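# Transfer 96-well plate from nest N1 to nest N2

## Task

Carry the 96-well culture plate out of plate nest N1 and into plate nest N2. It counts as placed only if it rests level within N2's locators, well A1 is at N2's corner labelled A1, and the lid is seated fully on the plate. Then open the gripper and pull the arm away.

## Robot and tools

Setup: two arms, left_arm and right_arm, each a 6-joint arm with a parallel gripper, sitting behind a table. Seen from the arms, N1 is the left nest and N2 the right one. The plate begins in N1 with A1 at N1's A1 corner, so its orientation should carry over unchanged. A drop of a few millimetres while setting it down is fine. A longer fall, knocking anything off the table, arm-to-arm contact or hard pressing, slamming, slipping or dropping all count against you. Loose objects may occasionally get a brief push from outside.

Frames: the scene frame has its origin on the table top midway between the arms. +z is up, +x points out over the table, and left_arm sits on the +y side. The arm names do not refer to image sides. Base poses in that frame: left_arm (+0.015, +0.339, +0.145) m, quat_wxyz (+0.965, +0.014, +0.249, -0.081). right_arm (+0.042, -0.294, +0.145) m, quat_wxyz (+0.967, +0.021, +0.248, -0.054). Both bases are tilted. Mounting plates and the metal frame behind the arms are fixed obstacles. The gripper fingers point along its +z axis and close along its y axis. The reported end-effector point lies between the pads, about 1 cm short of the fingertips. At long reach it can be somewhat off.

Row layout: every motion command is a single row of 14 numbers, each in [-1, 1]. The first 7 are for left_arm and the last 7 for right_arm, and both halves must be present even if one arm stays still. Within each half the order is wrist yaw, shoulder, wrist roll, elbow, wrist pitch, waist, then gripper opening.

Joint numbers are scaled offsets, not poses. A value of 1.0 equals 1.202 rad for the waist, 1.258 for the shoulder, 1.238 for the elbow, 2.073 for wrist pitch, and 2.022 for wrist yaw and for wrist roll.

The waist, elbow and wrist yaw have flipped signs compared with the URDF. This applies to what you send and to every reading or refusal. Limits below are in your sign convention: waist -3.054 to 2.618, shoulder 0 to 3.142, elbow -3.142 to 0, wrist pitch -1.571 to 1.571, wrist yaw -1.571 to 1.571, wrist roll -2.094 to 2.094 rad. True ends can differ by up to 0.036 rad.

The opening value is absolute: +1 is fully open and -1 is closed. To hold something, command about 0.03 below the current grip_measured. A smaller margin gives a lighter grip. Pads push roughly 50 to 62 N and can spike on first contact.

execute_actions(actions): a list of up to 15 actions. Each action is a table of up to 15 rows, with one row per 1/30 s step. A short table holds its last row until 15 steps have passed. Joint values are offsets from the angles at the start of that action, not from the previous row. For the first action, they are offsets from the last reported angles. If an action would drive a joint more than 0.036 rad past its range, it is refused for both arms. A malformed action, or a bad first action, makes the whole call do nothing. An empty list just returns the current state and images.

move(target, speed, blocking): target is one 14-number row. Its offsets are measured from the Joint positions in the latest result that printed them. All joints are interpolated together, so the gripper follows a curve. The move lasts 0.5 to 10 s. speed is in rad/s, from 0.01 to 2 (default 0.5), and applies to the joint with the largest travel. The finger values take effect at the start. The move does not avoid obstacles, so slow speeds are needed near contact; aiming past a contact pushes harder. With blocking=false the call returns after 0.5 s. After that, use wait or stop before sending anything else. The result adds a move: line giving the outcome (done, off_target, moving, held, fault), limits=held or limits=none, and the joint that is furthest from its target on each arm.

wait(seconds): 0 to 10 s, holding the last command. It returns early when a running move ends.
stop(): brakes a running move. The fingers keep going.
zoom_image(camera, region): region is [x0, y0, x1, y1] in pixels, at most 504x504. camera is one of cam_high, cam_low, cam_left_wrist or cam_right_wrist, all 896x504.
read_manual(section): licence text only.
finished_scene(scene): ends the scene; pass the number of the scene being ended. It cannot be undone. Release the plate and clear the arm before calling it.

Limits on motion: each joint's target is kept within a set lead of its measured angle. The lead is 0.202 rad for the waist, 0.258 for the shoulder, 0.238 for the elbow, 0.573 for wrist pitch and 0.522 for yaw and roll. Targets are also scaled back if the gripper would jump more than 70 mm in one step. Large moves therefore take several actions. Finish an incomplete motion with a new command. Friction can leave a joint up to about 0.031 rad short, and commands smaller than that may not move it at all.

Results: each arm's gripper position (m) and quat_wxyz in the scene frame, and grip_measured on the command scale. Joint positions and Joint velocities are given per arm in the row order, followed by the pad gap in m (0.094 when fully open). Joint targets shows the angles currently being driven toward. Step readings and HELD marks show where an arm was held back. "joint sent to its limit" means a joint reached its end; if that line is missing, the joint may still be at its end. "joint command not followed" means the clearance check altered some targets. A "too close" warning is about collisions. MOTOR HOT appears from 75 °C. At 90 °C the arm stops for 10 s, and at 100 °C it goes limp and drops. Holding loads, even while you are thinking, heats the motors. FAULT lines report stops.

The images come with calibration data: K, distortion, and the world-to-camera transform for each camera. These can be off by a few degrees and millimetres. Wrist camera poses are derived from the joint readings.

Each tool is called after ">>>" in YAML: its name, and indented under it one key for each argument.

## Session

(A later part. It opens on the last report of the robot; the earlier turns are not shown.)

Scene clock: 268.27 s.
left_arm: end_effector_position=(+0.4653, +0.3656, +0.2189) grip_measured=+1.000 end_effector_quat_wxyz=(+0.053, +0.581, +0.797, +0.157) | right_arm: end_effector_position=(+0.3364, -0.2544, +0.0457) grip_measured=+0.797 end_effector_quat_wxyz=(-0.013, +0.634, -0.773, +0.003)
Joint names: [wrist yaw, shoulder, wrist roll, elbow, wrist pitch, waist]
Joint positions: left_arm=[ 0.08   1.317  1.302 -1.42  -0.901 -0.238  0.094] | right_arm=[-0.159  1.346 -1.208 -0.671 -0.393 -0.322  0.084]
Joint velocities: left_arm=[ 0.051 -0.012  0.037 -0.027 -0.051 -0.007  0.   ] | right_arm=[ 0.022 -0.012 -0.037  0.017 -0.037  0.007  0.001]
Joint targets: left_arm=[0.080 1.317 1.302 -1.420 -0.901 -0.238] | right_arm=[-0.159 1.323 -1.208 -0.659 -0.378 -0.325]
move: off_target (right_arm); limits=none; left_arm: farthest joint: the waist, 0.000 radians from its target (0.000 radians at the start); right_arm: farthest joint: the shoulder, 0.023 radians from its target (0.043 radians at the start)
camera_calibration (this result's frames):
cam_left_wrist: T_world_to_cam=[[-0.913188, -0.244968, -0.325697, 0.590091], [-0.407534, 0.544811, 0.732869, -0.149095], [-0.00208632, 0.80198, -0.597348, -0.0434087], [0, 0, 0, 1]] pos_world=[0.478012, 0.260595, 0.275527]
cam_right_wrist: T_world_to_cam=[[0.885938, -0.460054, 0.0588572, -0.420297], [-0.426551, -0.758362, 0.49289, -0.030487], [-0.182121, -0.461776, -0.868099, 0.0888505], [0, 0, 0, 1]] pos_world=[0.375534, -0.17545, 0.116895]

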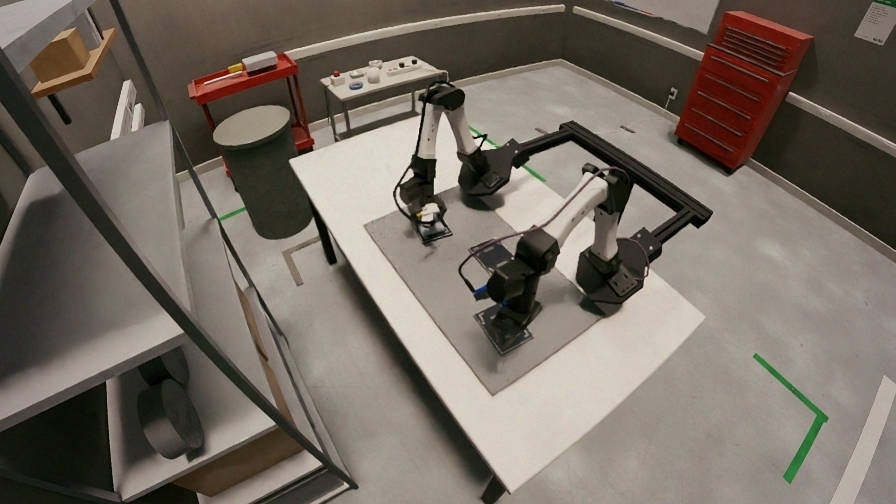

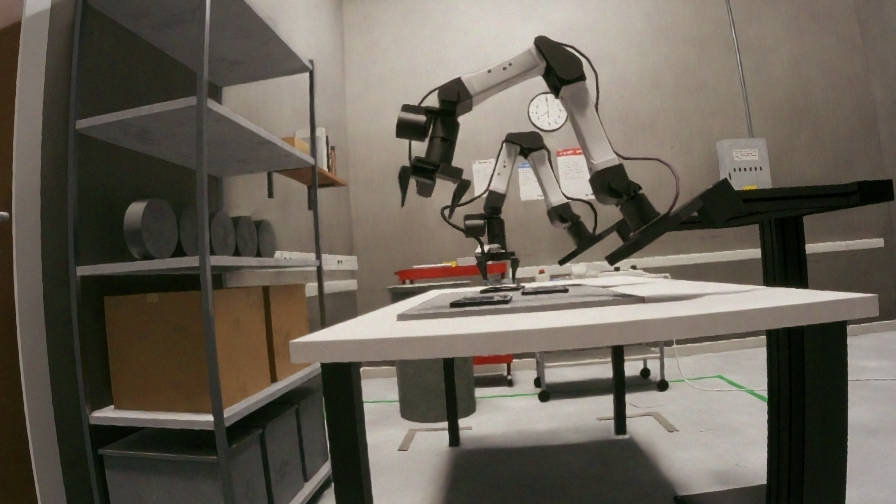

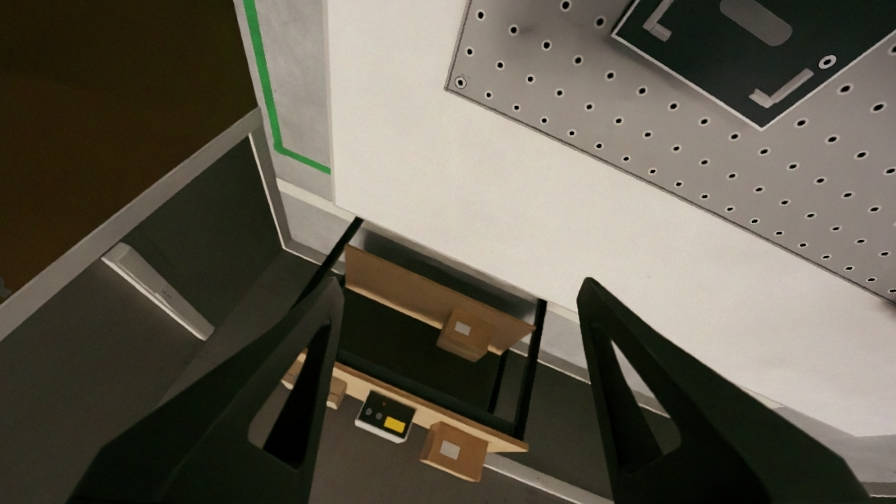

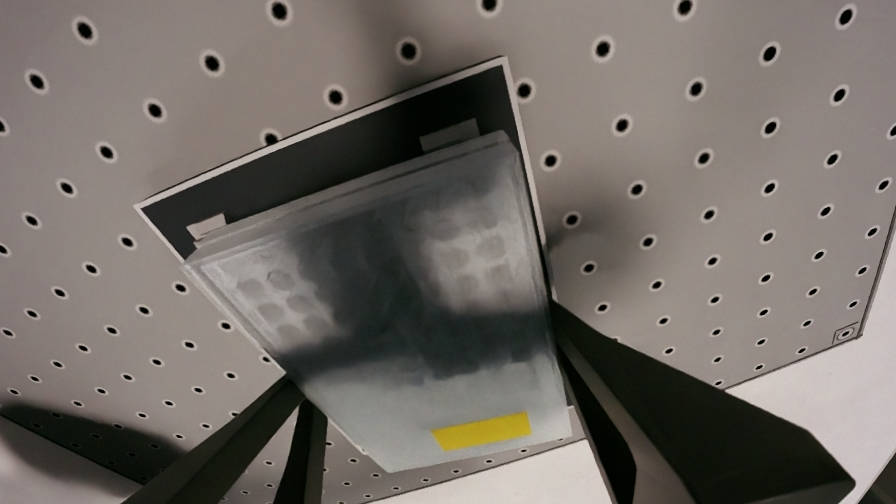

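>>> move:
  target: [0,0,0,0,0,0,1,0,0.025,0,0.008,0.006,-0.002,0.74]
  speed: 0.03

>>> zoom_image:
  camera: "cam_right_wrist"
  region: [120,40,620,330]

Scene clock: 284.27 s.
left_arm: end_effector_position=(+0.4653, +0.3656, +0.2189) grip_measured=+1.000 end_effector_quat_wxyz=(+0.053, +0.581, +0.797, +0.157) | right_arm: end_effector_position=(+0.3338, -0.2543, +0.0424) grip_measured=+0.797 end_effector_quat_wxyz=(-0.007, +0.635, -0.773, +0.000)
Joint names: [wrist yaw, shoulder, wrist roll, elbow, wrist pitch, waist]
Joint positions: left_arm=[ 0.08   1.317  1.302 -1.42  -0.901 -0.238  0.094] | right_arm=[-0.159  1.361 -1.208 -0.671 -0.392 -0.322  0.084]
Joint velocities: left_arm=[ 0.022 -0.017  0.022 -0.007 -0.066 -0.007  0.   ] | right_arm=[-0.007  0.002 -0.022 -0.002  0.037 -0.002 -0.001]
Joint targets: left_arm=[0.080 1.317 1.302 -1.420 -0.901 -0.238] | right_arm=[-0.159 1.377 -1.208 -0.662 -0.380 -0.324]
move: done; limits=none; left_arm: farthest joint: the waist, 0.000 radians from its target (0.000 radians at the start); right_arm: farthest joint: the shoulder, 0.017 radians from its target (0.031 radians at the start)
camera_calibration (this result's frames):
cam_left_wrist: T_world_to_cam=[[-0.913188, -0.244968, -0.325697, 0.590091], [-0.407534, 0.544811, 0.732869, -0.149095], [-0.00208632, 0.80198, -0.597348, -0.0434087], [0, 0, 0, 1]] pos_world=[0.478012, 0.260595, 0.275527]
cam_right_wrist: T_world_to_cam=[[0.887695, -0.457916, 0.0480645, -0.417336], [-0.418198, -0.75819, 0.500258, -0.0329307], [-0.192634, -0.464177, -0.864541, 0.0883139], [0, 0, 0, 1]] pos_world=[0.373708, -0.175079, 0.112884]

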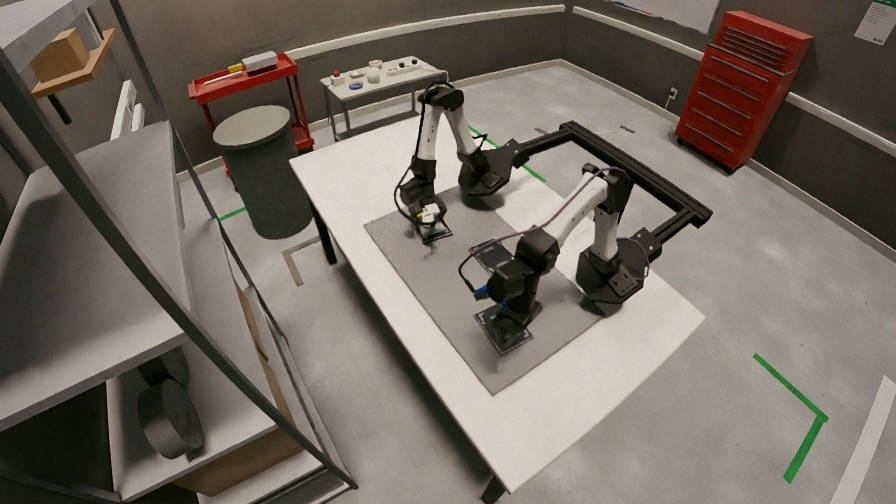

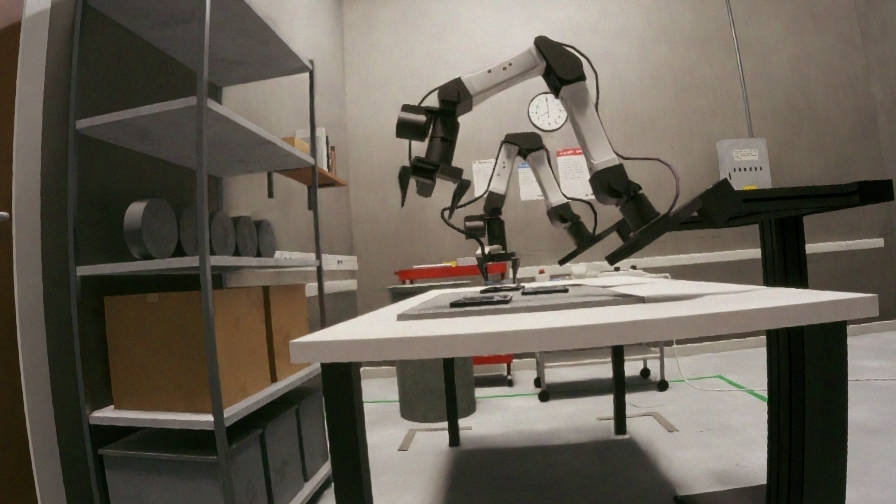

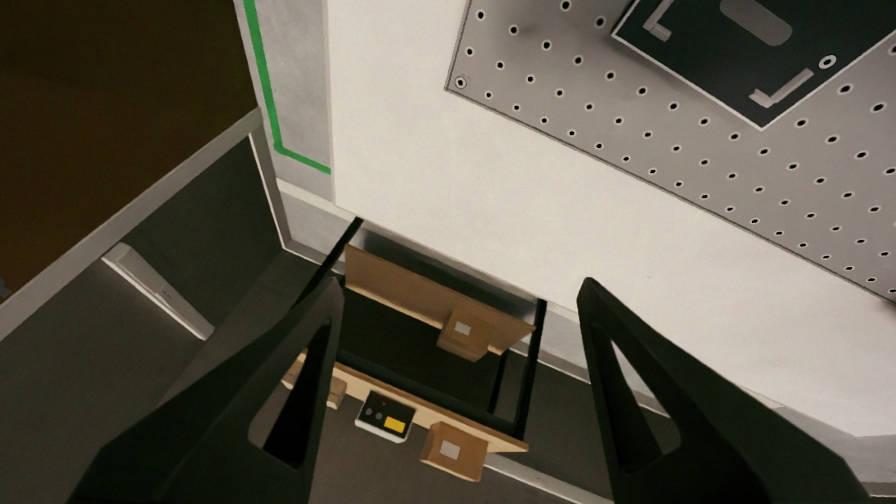

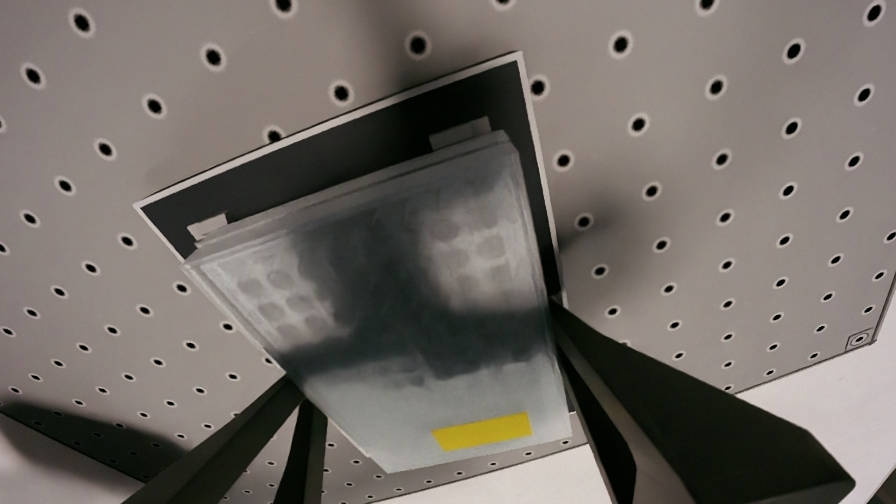

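Region (120, 40, 620, 330) of cam_right_wrist's 896x504 image, scaled by 1.008, with more detail than that image has; it fills the top 292 rows of this view, and the rest is white.

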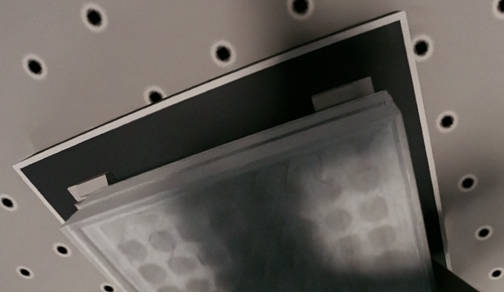

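>>> move:
  target: [0,0,0,0,0,0,1,0,0.021,0,0.008,0.006,-0.002,0.74]
  speed: 0.03

>>> zoom_image:
  camera: "cam_right_wrist"
  region: [120,40,620,330]

Scene clock: 291.20 s.
left_arm: end_effector_position=(+0.4653, +0.3656, +0.2189) grip_measured=+1.000 end_effector_quat_wxyz=(+0.053, +0.581, +0.797, +0.157) | right_arm: end_effector_position=(+0.3338, -0.2543, +0.0424) grip_measured=+0.797 end_effector_quat_wxyz=(-0.007, +0.635, -0.773, +0.000)
Joint names: [wrist yaw, shoulder, wrist roll, elbow, wrist pitch, waist]
Joint positions: left_arm=[ 0.08   1.317  1.302 -1.42  -0.901 -0.238  0.094] | right_arm=[-0.159  1.361 -1.208 -0.671 -0.392 -0.322  0.084]
Joint velocities: left_arm=[ 0.007 -0.012  0.051 -0.027  0.007 -0.002  0.   ] | right_arm=[-0.007  0.022 -0.066  0.012 -0.007 -0.002  0.001]
Joint targets: left_arm=[0.080 1.317 1.302 -1.420 -0.901 -0.238] | right_arm=[-0.159 1.387 -1.208 -0.662 -0.379 -0.324]
move: off_target (right_arm); limits=none; left_arm: farthest joint: the waist, 0.000 radians from its target (0.000 radians at the start); right_arm: farthest joint: the shoulder, 0.027 radians from its target (0.027 radians at the start)
camera_calibration (this result's frames):
cam_left_wrist: T_world_to_cam=[[-0.913188, -0.244968, -0.325697, 0.590091], [-0.407534, 0.544811, 0.732869, -0.149095], [-0.00208632, 0.80198, -0.597348, -0.0434087], [0, 0, 0, 1]] pos_world=[0.478012, 0.260595, 0.275527]
cam_right_wrist: T_world_to_cam=[[0.887695, -0.457916, 0.0480645, -0.417336], [-0.418198, -0.75819, 0.500258, -0.0329307], [-0.192634, -0.464177, -0.864541, 0.0883139], [0, 0, 0, 1]] pos_world=[0.373708, -0.175079, 0.112884]

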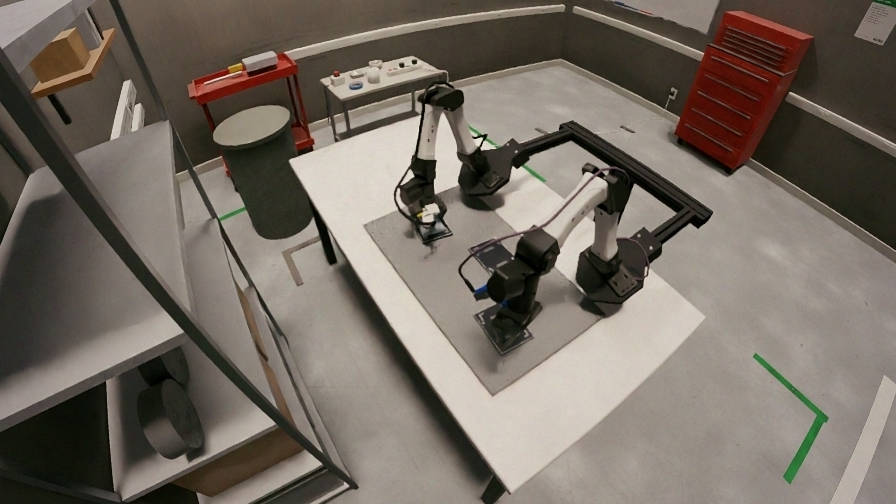

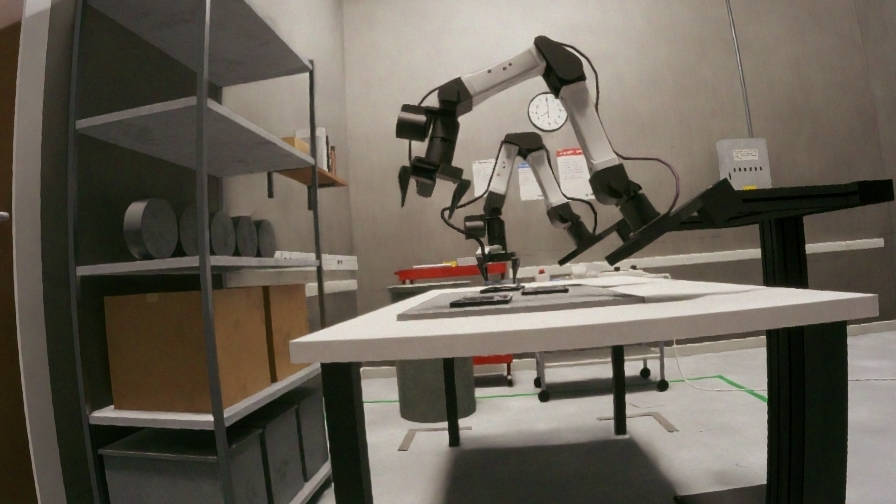

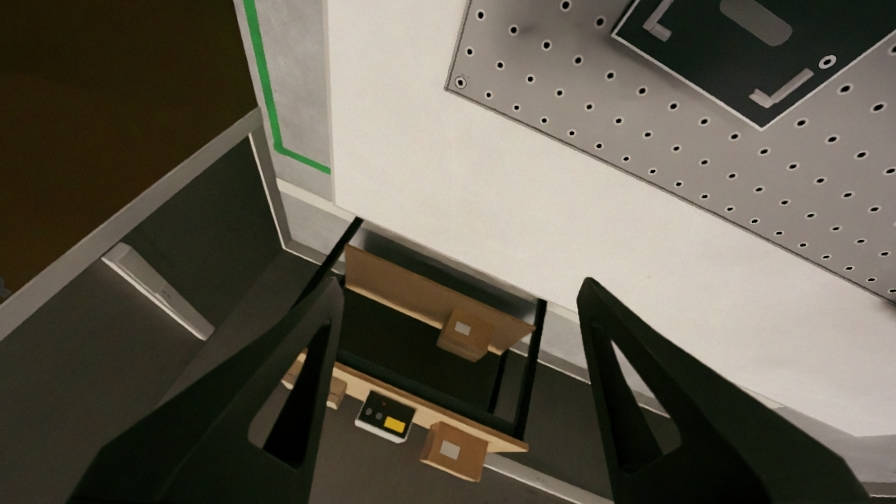

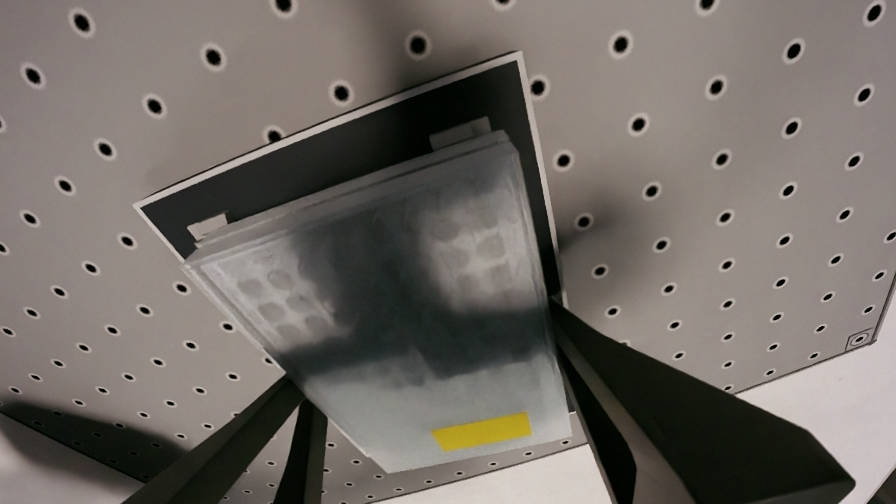

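Region (120, 40, 620, 330) of cam_right_wrist's 896x504 image, scaled by 1.008, with more detail than that image has; it fills the top 292 rows of this view, and the rest is white.

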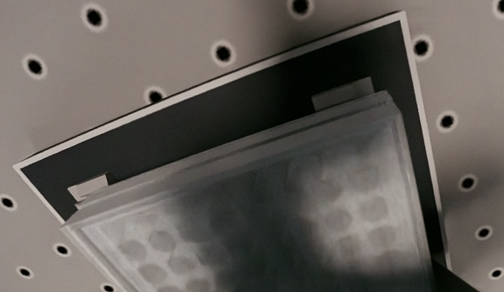

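>>> move:
  target: [0,0,0,0,0,0,1,0,0.012,0,0.008,-0.013,-0.002,0.74]
  speed: 0.03

>>> zoom_image:
  camera: "cam_right_wrist"
  region: [120,40,620,330]

Scene clock: 295.67 s.
left_arm: end_effector_position=(+0.4653, +0.3656, +0.2189) grip_measured=+1.000 end_effector_quat_wxyz=(+0.053, +0.581, +0.797, +0.157) | right_arm: end_effector_position=(+0.3319, -0.2546, +0.0424) grip_measured=+0.797 end_effector_quat_wxyz=(-0.004, +0.635, -0.772, -0.002)
Joint names: [wrist yaw, shoulder, wrist roll, elbow, wrist pitch, waist]
Joint positions: left_arm=[ 0.08   1.317  1.302 -1.42  -0.901 -0.238  0.094] | right_arm=[-0.159  1.361 -1.208 -0.671 -0.4   -0.322  0.084]
Joint velocities: left_arm=[ 0.007  0.007 -0.095 -0.017  0.007 -0.007  0.   ] | right_arm=[-0.022 -0.002  0.007 -0.012 -0.022  0.007  0.001]
Joint targets: left_arm=[0.080 1.317 1.302 -1.420 -0.901 -0.238] | right_arm=[-0.159 1.376 -1.208 -0.662 -0.419 -0.324]
move: done; limits=none; left_arm: farthest joint: the waist, 0.000 radians from its target (0.000 radians at the start); right_arm: farthest joint: the wrist pitch, 0.019 radians from its target (0.027 radians at the start)
camera_calibration (this result's frames):
cam_left_wrist: T_world_to_cam=[[-0.913188, -0.244968, -0.325697, 0.590091], [-0.407534, 0.544811, 0.732869, -0.149095], [-0.00208632, 0.80198, -0.597348, -0.0434087], [0, 0, 0, 1]] pos_world=[0.478012, 0.260595, 0.275527]
cam_right_wrist: T_world_to_cam=[[0.888651, -0.456679, 0.041756, -0.415511], [-0.41328, -0.758073, 0.504505, -0.0357575], [-0.198742, -0.465586, -0.862399, 0.0893558], [0, 0, 0, 1]] pos_world=[0.372225, -0.175259, 0.11245]

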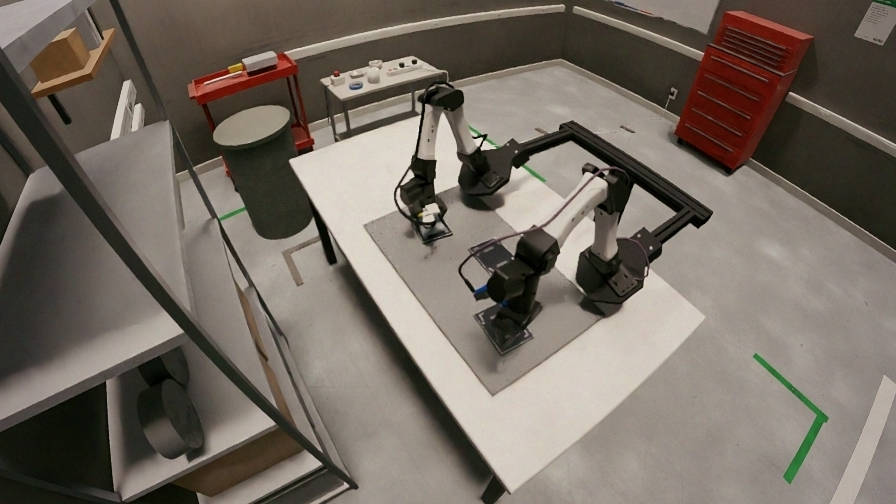

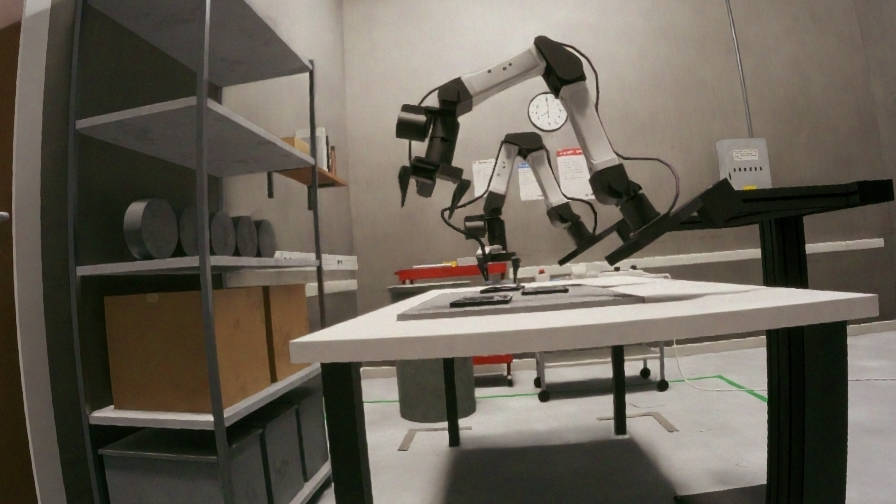

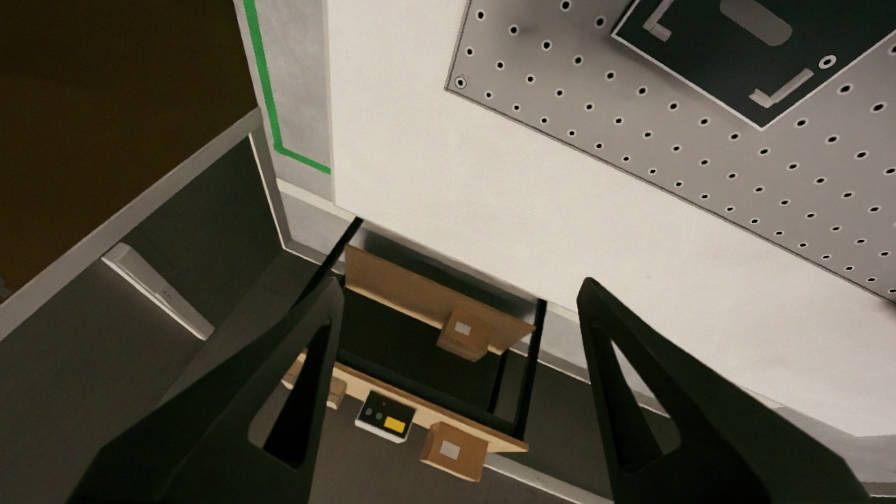

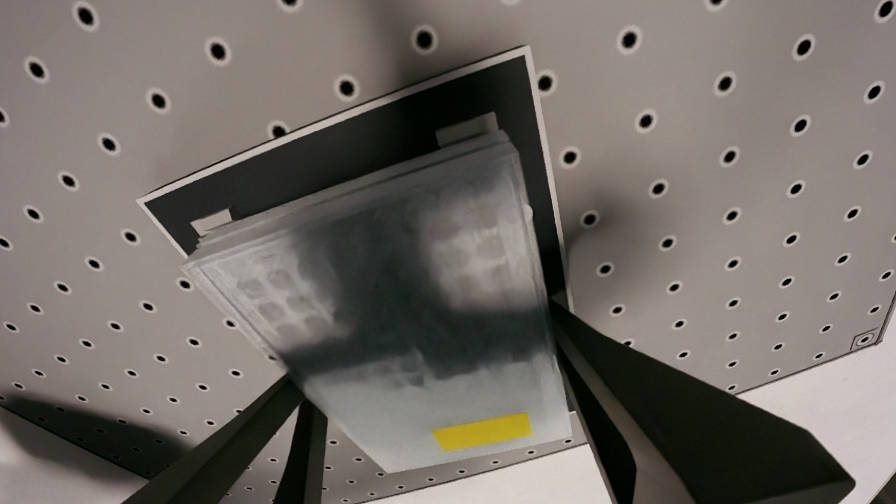

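Region (120, 40, 620, 330) of cam_right_wrist's 896x504 image, scaled by 1.008, with more detail than that image has; it fills the top 292 rows of this view, and the rest is white.

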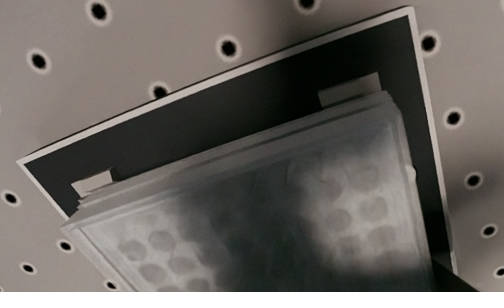

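>>> move:
  target: [0,0,0,0,0,0,1,0,0.03,0,0.008,0.018,-0.002,0.74]
  speed: 0.03

>>> zoom_image:
  camera: "cam_right_wrist"
  region: [120,40,620,330]

Scene clock: 300.30 s.
left_arm: end_effector_position=(+0.4653, +0.3656, +0.2189) grip_measured=+1.000 end_effector_quat_wxyz=(+0.053, +0.581, +0.797, +0.157) | right_arm: end_effector_position=(+0.3333, -0.2544, +0.0398) grip_measured=+0.797 end_effector_quat_wxyz=(-0.004, +0.635, -0.773, -0.000)
Joint names: [wrist yaw, shoulder, wrist roll, elbow, wrist pitch, waist]
Joint positions: left_arm=[ 0.08   1.317  1.302 -1.42  -0.901 -0.238  0.094] | right_arm=[-0.162  1.373 -1.208 -0.671 -0.384 -0.322  0.084]
Joint velocities: left_arm=[ 0.022 -0.012 -0.007 -0.002 -0.007  0.002  0.   ] | right_arm=[ 0.007  0.002 -0.007 -0.007 -0.051  0.007  0.   ]
Joint targets: left_arm=[0.080 1.317 1.302 -1.420 -0.901 -0.238] | right_arm=[-0.159 1.399 -1.208 -0.662 -0.362 -0.324]
move: off_target (right_arm); limits=none; left_arm: farthest joint: the waist, 0.000 radians from its target (0.000 radians at the start); right_arm: farthest joint: the shoulder, 0.026 radians from its target (0.038 radians at the start)
camera_calibration (this result's frames):
cam_left_wrist: T_world_to_cam=[[-0.913188, -0.244968, -0.325697, 0.590091], [-0.407534, 0.544811, 0.732869, -0.149095], [-0.00208632, 0.80198, -0.597348, -0.0434087], [0, 0, 0, 1]] pos_world=[0.478012, 0.260595, 0.275527]
cam_right_wrist: T_world_to_cam=[[0.888222, -0.457122, 0.0458322, -0.416667], [-0.415598, -0.756981, 0.50424, -0.032594], [-0.195805, -0.466925, -0.862346, 0.0862214], [0, 0, 0, 1]] pos_world=[0.37343, -0.174882, 0.109885]

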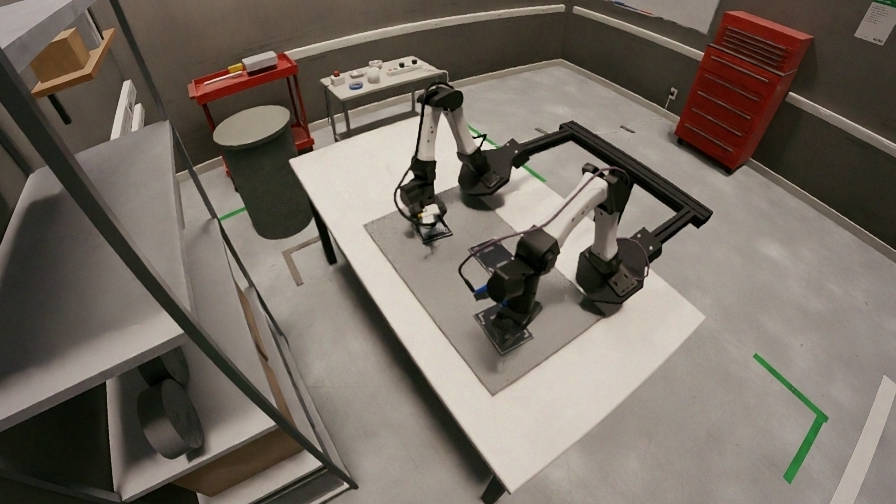

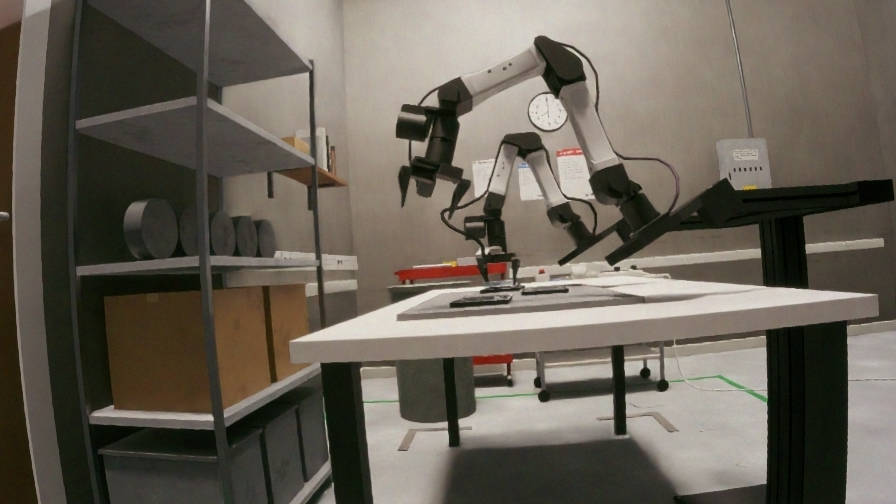

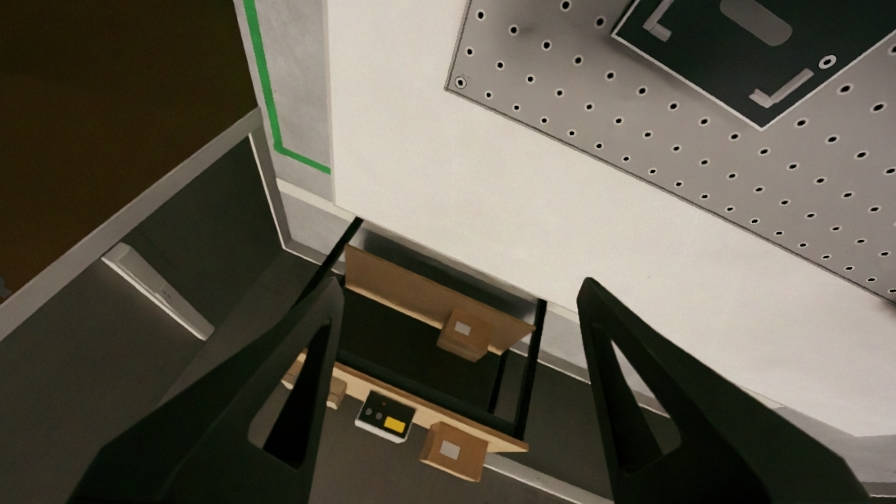

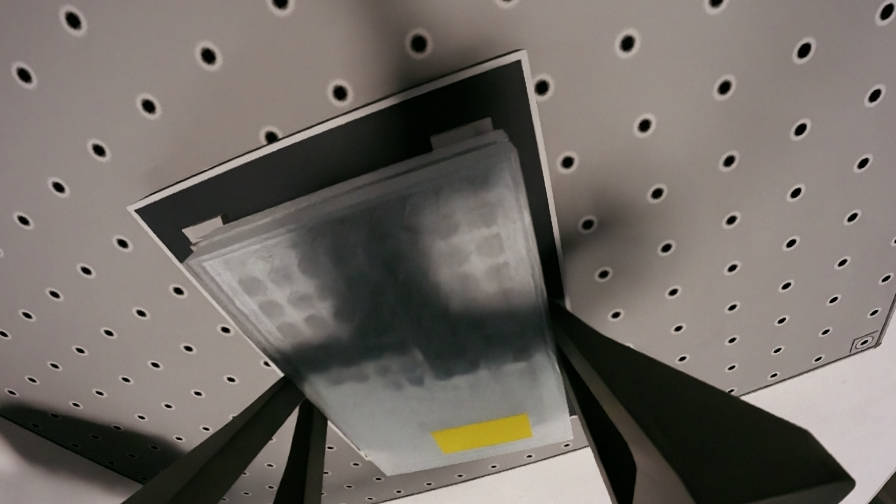

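Region (120, 40, 620, 330) of cam_right_wrist's 896x504 image, scaled by 1.008, with more detail than that image has; it fills the top 292 rows of this view, and the rest is white.

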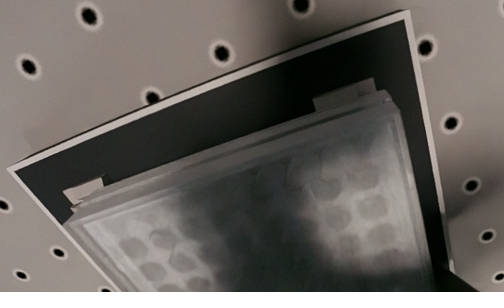

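>>> move:
  target: [0,0,0,0,0,0,1,0,-0.028,0,0.008,-0.022,-0.002,0.74]
  speed: 0.03

>>> zoom_image:
  camera: "cam_right_wrist"
  region: [120,40,620,330]

Scene clock: 308.23 s.
left_arm: end_effector_position=(+0.4653, +0.3656, +0.2189) grip_measured=+1.000 end_effector_quat_wxyz=(+0.053, +0.581, +0.797, +0.157) | right_arm: end_effector_position=(+0.3300, -0.2555, +0.0427) grip_measured=+0.797 end_effector_quat_wxyz=(+0.001, +0.636, -0.772, -0.003)
Joint names: [wrist yaw, shoulder, wrist roll, elbow, wrist pitch, waist]
Joint positions: left_arm=[ 0.08   1.317  1.302 -1.42  -0.901 -0.238  0.094] | right_arm=[-0.162  1.36  -1.208 -0.671 -0.409 -0.322  0.084]
Joint velocities: left_arm=[-0.007 -0.012  0.037  0.017 -0.037  0.012  0.   ] | right_arm=[-0.051 -0.007 -0.022 -0.012 -0.066  0.002  0.001]
Joint targets: left_arm=[0.080 1.317 1.302 -1.420 -0.901 -0.238] | right_arm=[-0.162 1.337 -1.208 -0.662 -0.430 -0.324]
move: off_target (right_arm); limits=none; left_arm: farthest joint: the waist, 0.000 radians from its target (0.000 radians at the start); right_arm: farthest joint: the shoulder, 0.022 radians from its target (0.035 radians at the start)
camera_calibration (this result's frames):
cam_left_wrist: T_world_to_cam=[[-0.913188, -0.244968, -0.325697, 0.590091], [-0.407534, 0.544811, 0.732869, -0.149095], [-0.00208632, 0.80198, -0.597348, -0.0434087], [0, 0, 0, 1]] pos_world=[0.478012, 0.260595, 0.275527]
cam_right_wrist: T_world_to_cam=[[0.889545, -0.455344, 0.0370386, -0.413966], [-0.408552, -0.756606, 0.510521, -0.0387404], [-0.204439, -0.469263, -0.859067, 0.0896015], [0, 0, 0, 1]] pos_world=[0.370731, -0.175761, 0.112084]

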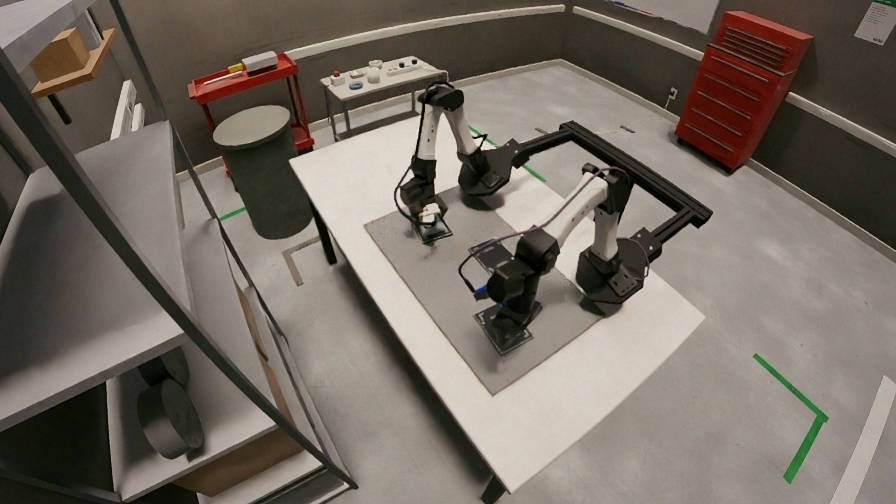

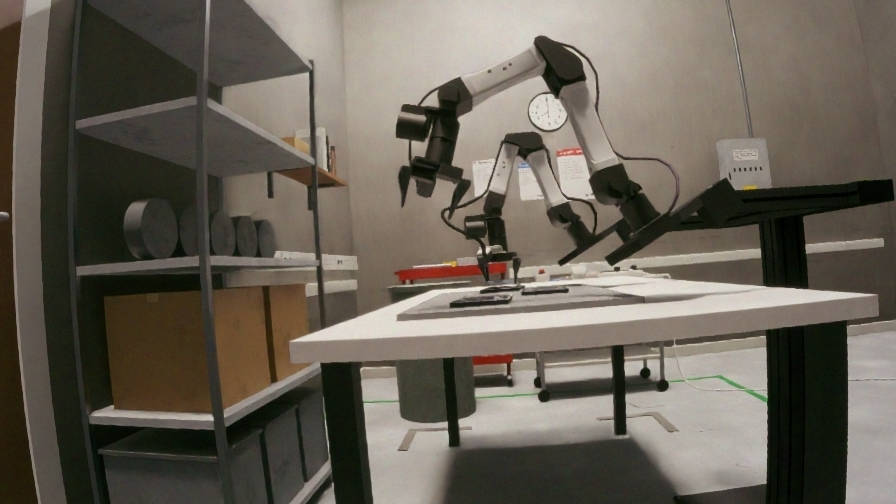

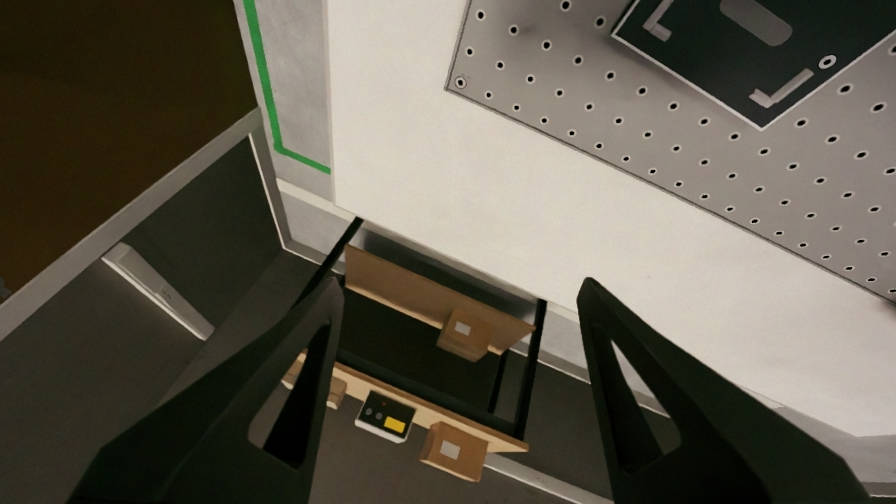

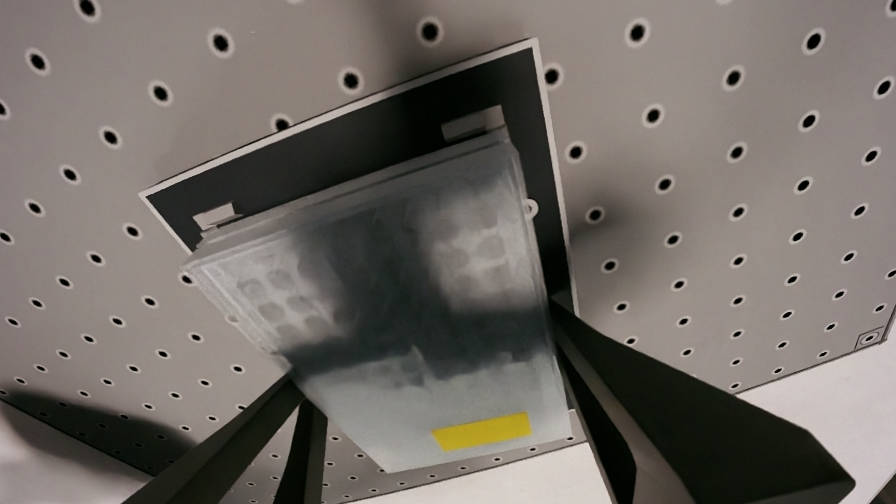

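Region (120, 40, 620, 330) of cam_right_wrist's 896x504 image, scaled by 1.008, with more detail than that image has; it fills the top 292 rows of this view, and the rest is white.

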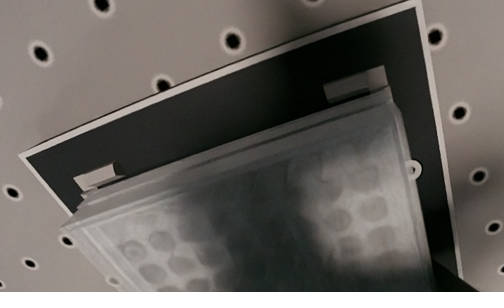

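>>> move:
  target: [0,0,0,0,0,0,1,0,0.024,0,0.008,0,-0.002,0.74]
  speed: 0.03

>>> zoom_image:
  camera: "cam_right_wrist"
  region: [120,40,620,330]

Scene clock: 312.87 s.
left_arm: end_effector_position=(+0.4653, +0.3656, +0.2189) grip_measured=+1.000 end_effector_quat_wxyz=(+0.053, +0.581, +0.797, +0.157) | right_arm: end_effector_position=(+0.3297, -0.2556, +0.0413) grip_measured=+0.797 end_effector_quat_wxyz=(+0.002, +0.636, -0.772, -0.003)
Joint names: [wrist yaw, shoulder, wrist roll, elbow, wrist pitch, waist]
Joint positions: left_arm=[ 0.08   1.317  1.302 -1.42  -0.901 -0.238  0.094] | right_arm=[-0.164  1.366 -1.208 -0.671 -0.405 -0.322  0.084]
Joint velocities: left_arm=[ 0.11   0.002 -0.022 -0.002 -0.081  0.012  0.   ] | right_arm=[-0.022 -0.002 -0.022  0.007 -0.007  0.017 -0.   ]
Joint targets: left_arm=[0.080 1.317 1.302 -1.420 -0.901 -0.238] | right_arm=[-0.162 1.390 -1.208 -0.662 -0.409 -0.324]
move: off_target (right_arm); limits=none; left_arm: farthest joint: the waist, 0.000 radians from its target (0.000 radians at the start); right_arm: farthest joint: the shoulder, 0.024 radians from its target (0.030 radians at the start)
camera_calibration (this result's frames):
cam_left_wrist: T_world_to_cam=[[-0.913188, -0.244968, -0.325697, 0.590091], [-0.407534, 0.544811, 0.732869, -0.149095], [-0.00208632, 0.80198, -0.597348, -0.0434087], [0, 0, 0, 1]] pos_world=[0.478012, 0.260595, 0.275527]
cam_right_wrist: T_world_to_cam=[[0.889833, -0.454858, 0.0360736, -0.41365], [-0.407047, -0.755601, 0.513205, -0.0385947], [-0.206178, -0.47135, -0.857508, 0.0882368], [0, 0, 0, 1]] pos_world=[0.370563, -0.175724, 0.110393]

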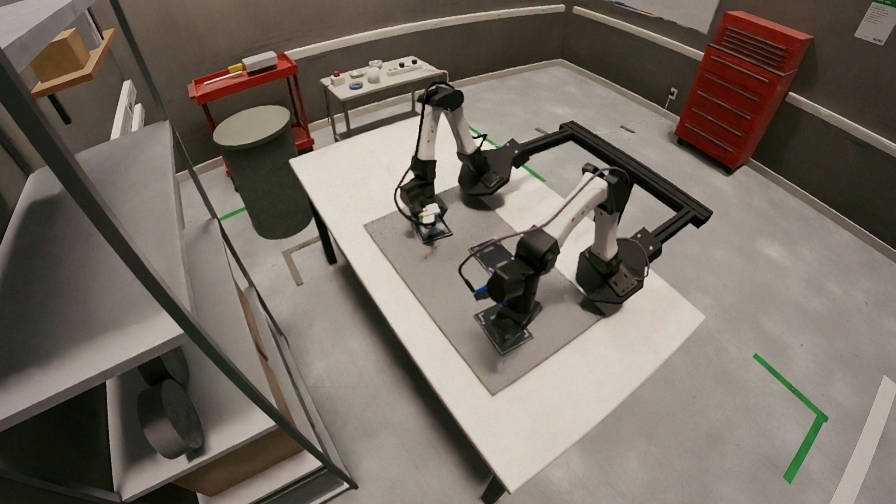

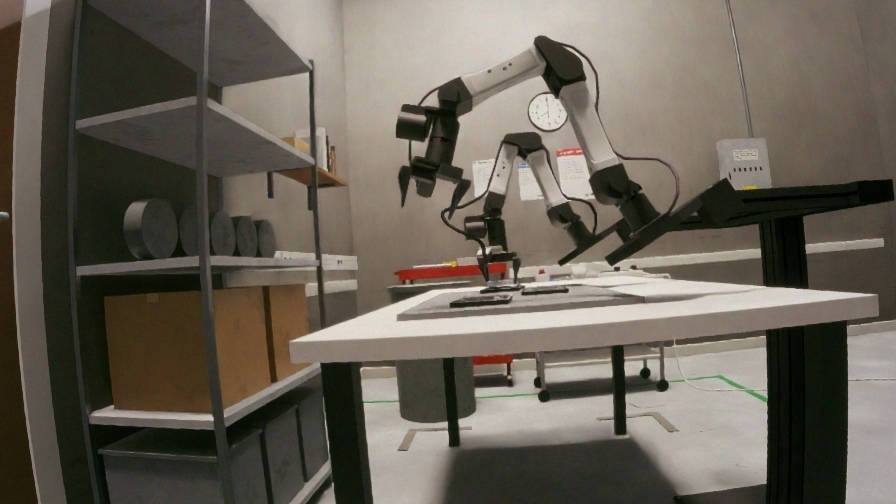

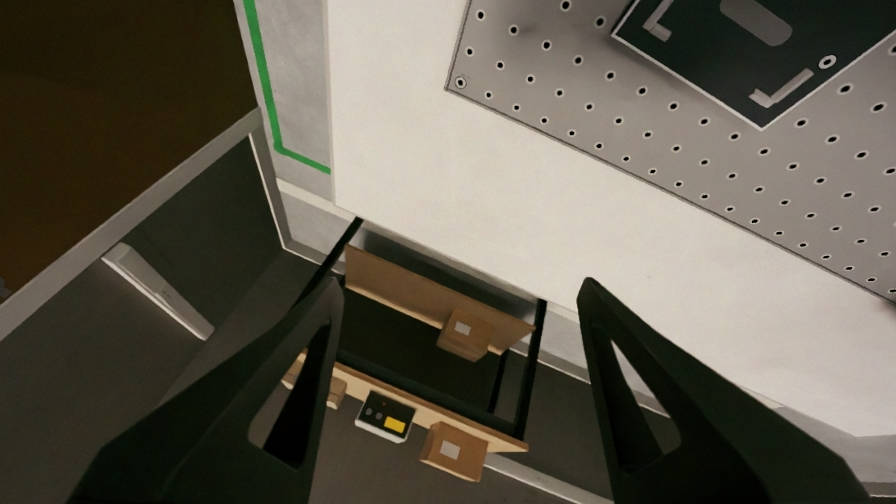

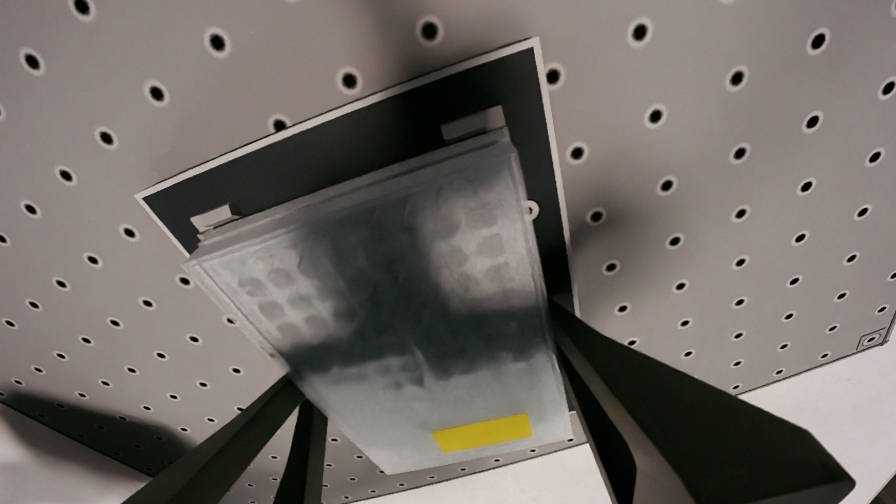

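Region (120, 40, 620, 330) of cam_right_wrist's 896x504 image, scaled by 1.008, with more detail than that image has; it fills the top 292 rows of this view, and the rest is white.

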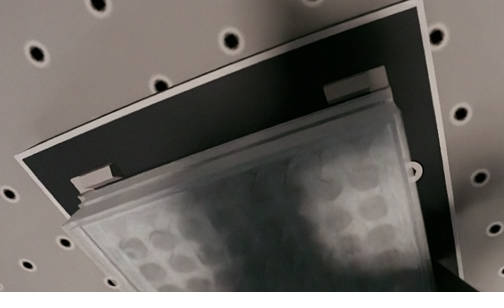

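>>> zoom_image:
  camera: "cam_high"
  region: [390,190,480,260]

>>> zoom_image:
  camera: "cam_right_wrist"
  region: [330,380,600,504]

Region (390, 190, 480, 260) of cam_high's 896x504 image, scaled by 5.600, with more detail than that image has.

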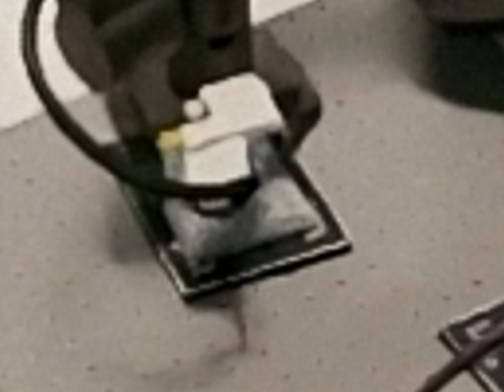

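Region (330, 380, 600, 504) of cam_right_wrist's 896x504 image, scaled by 1.867, with more detail than that image has; it fills the top 231 rows of this view, and the rest is white.

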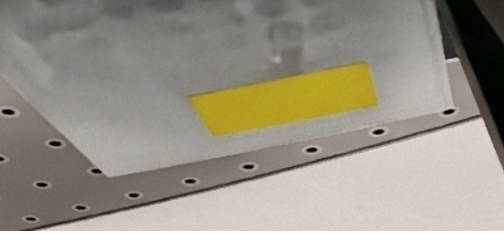

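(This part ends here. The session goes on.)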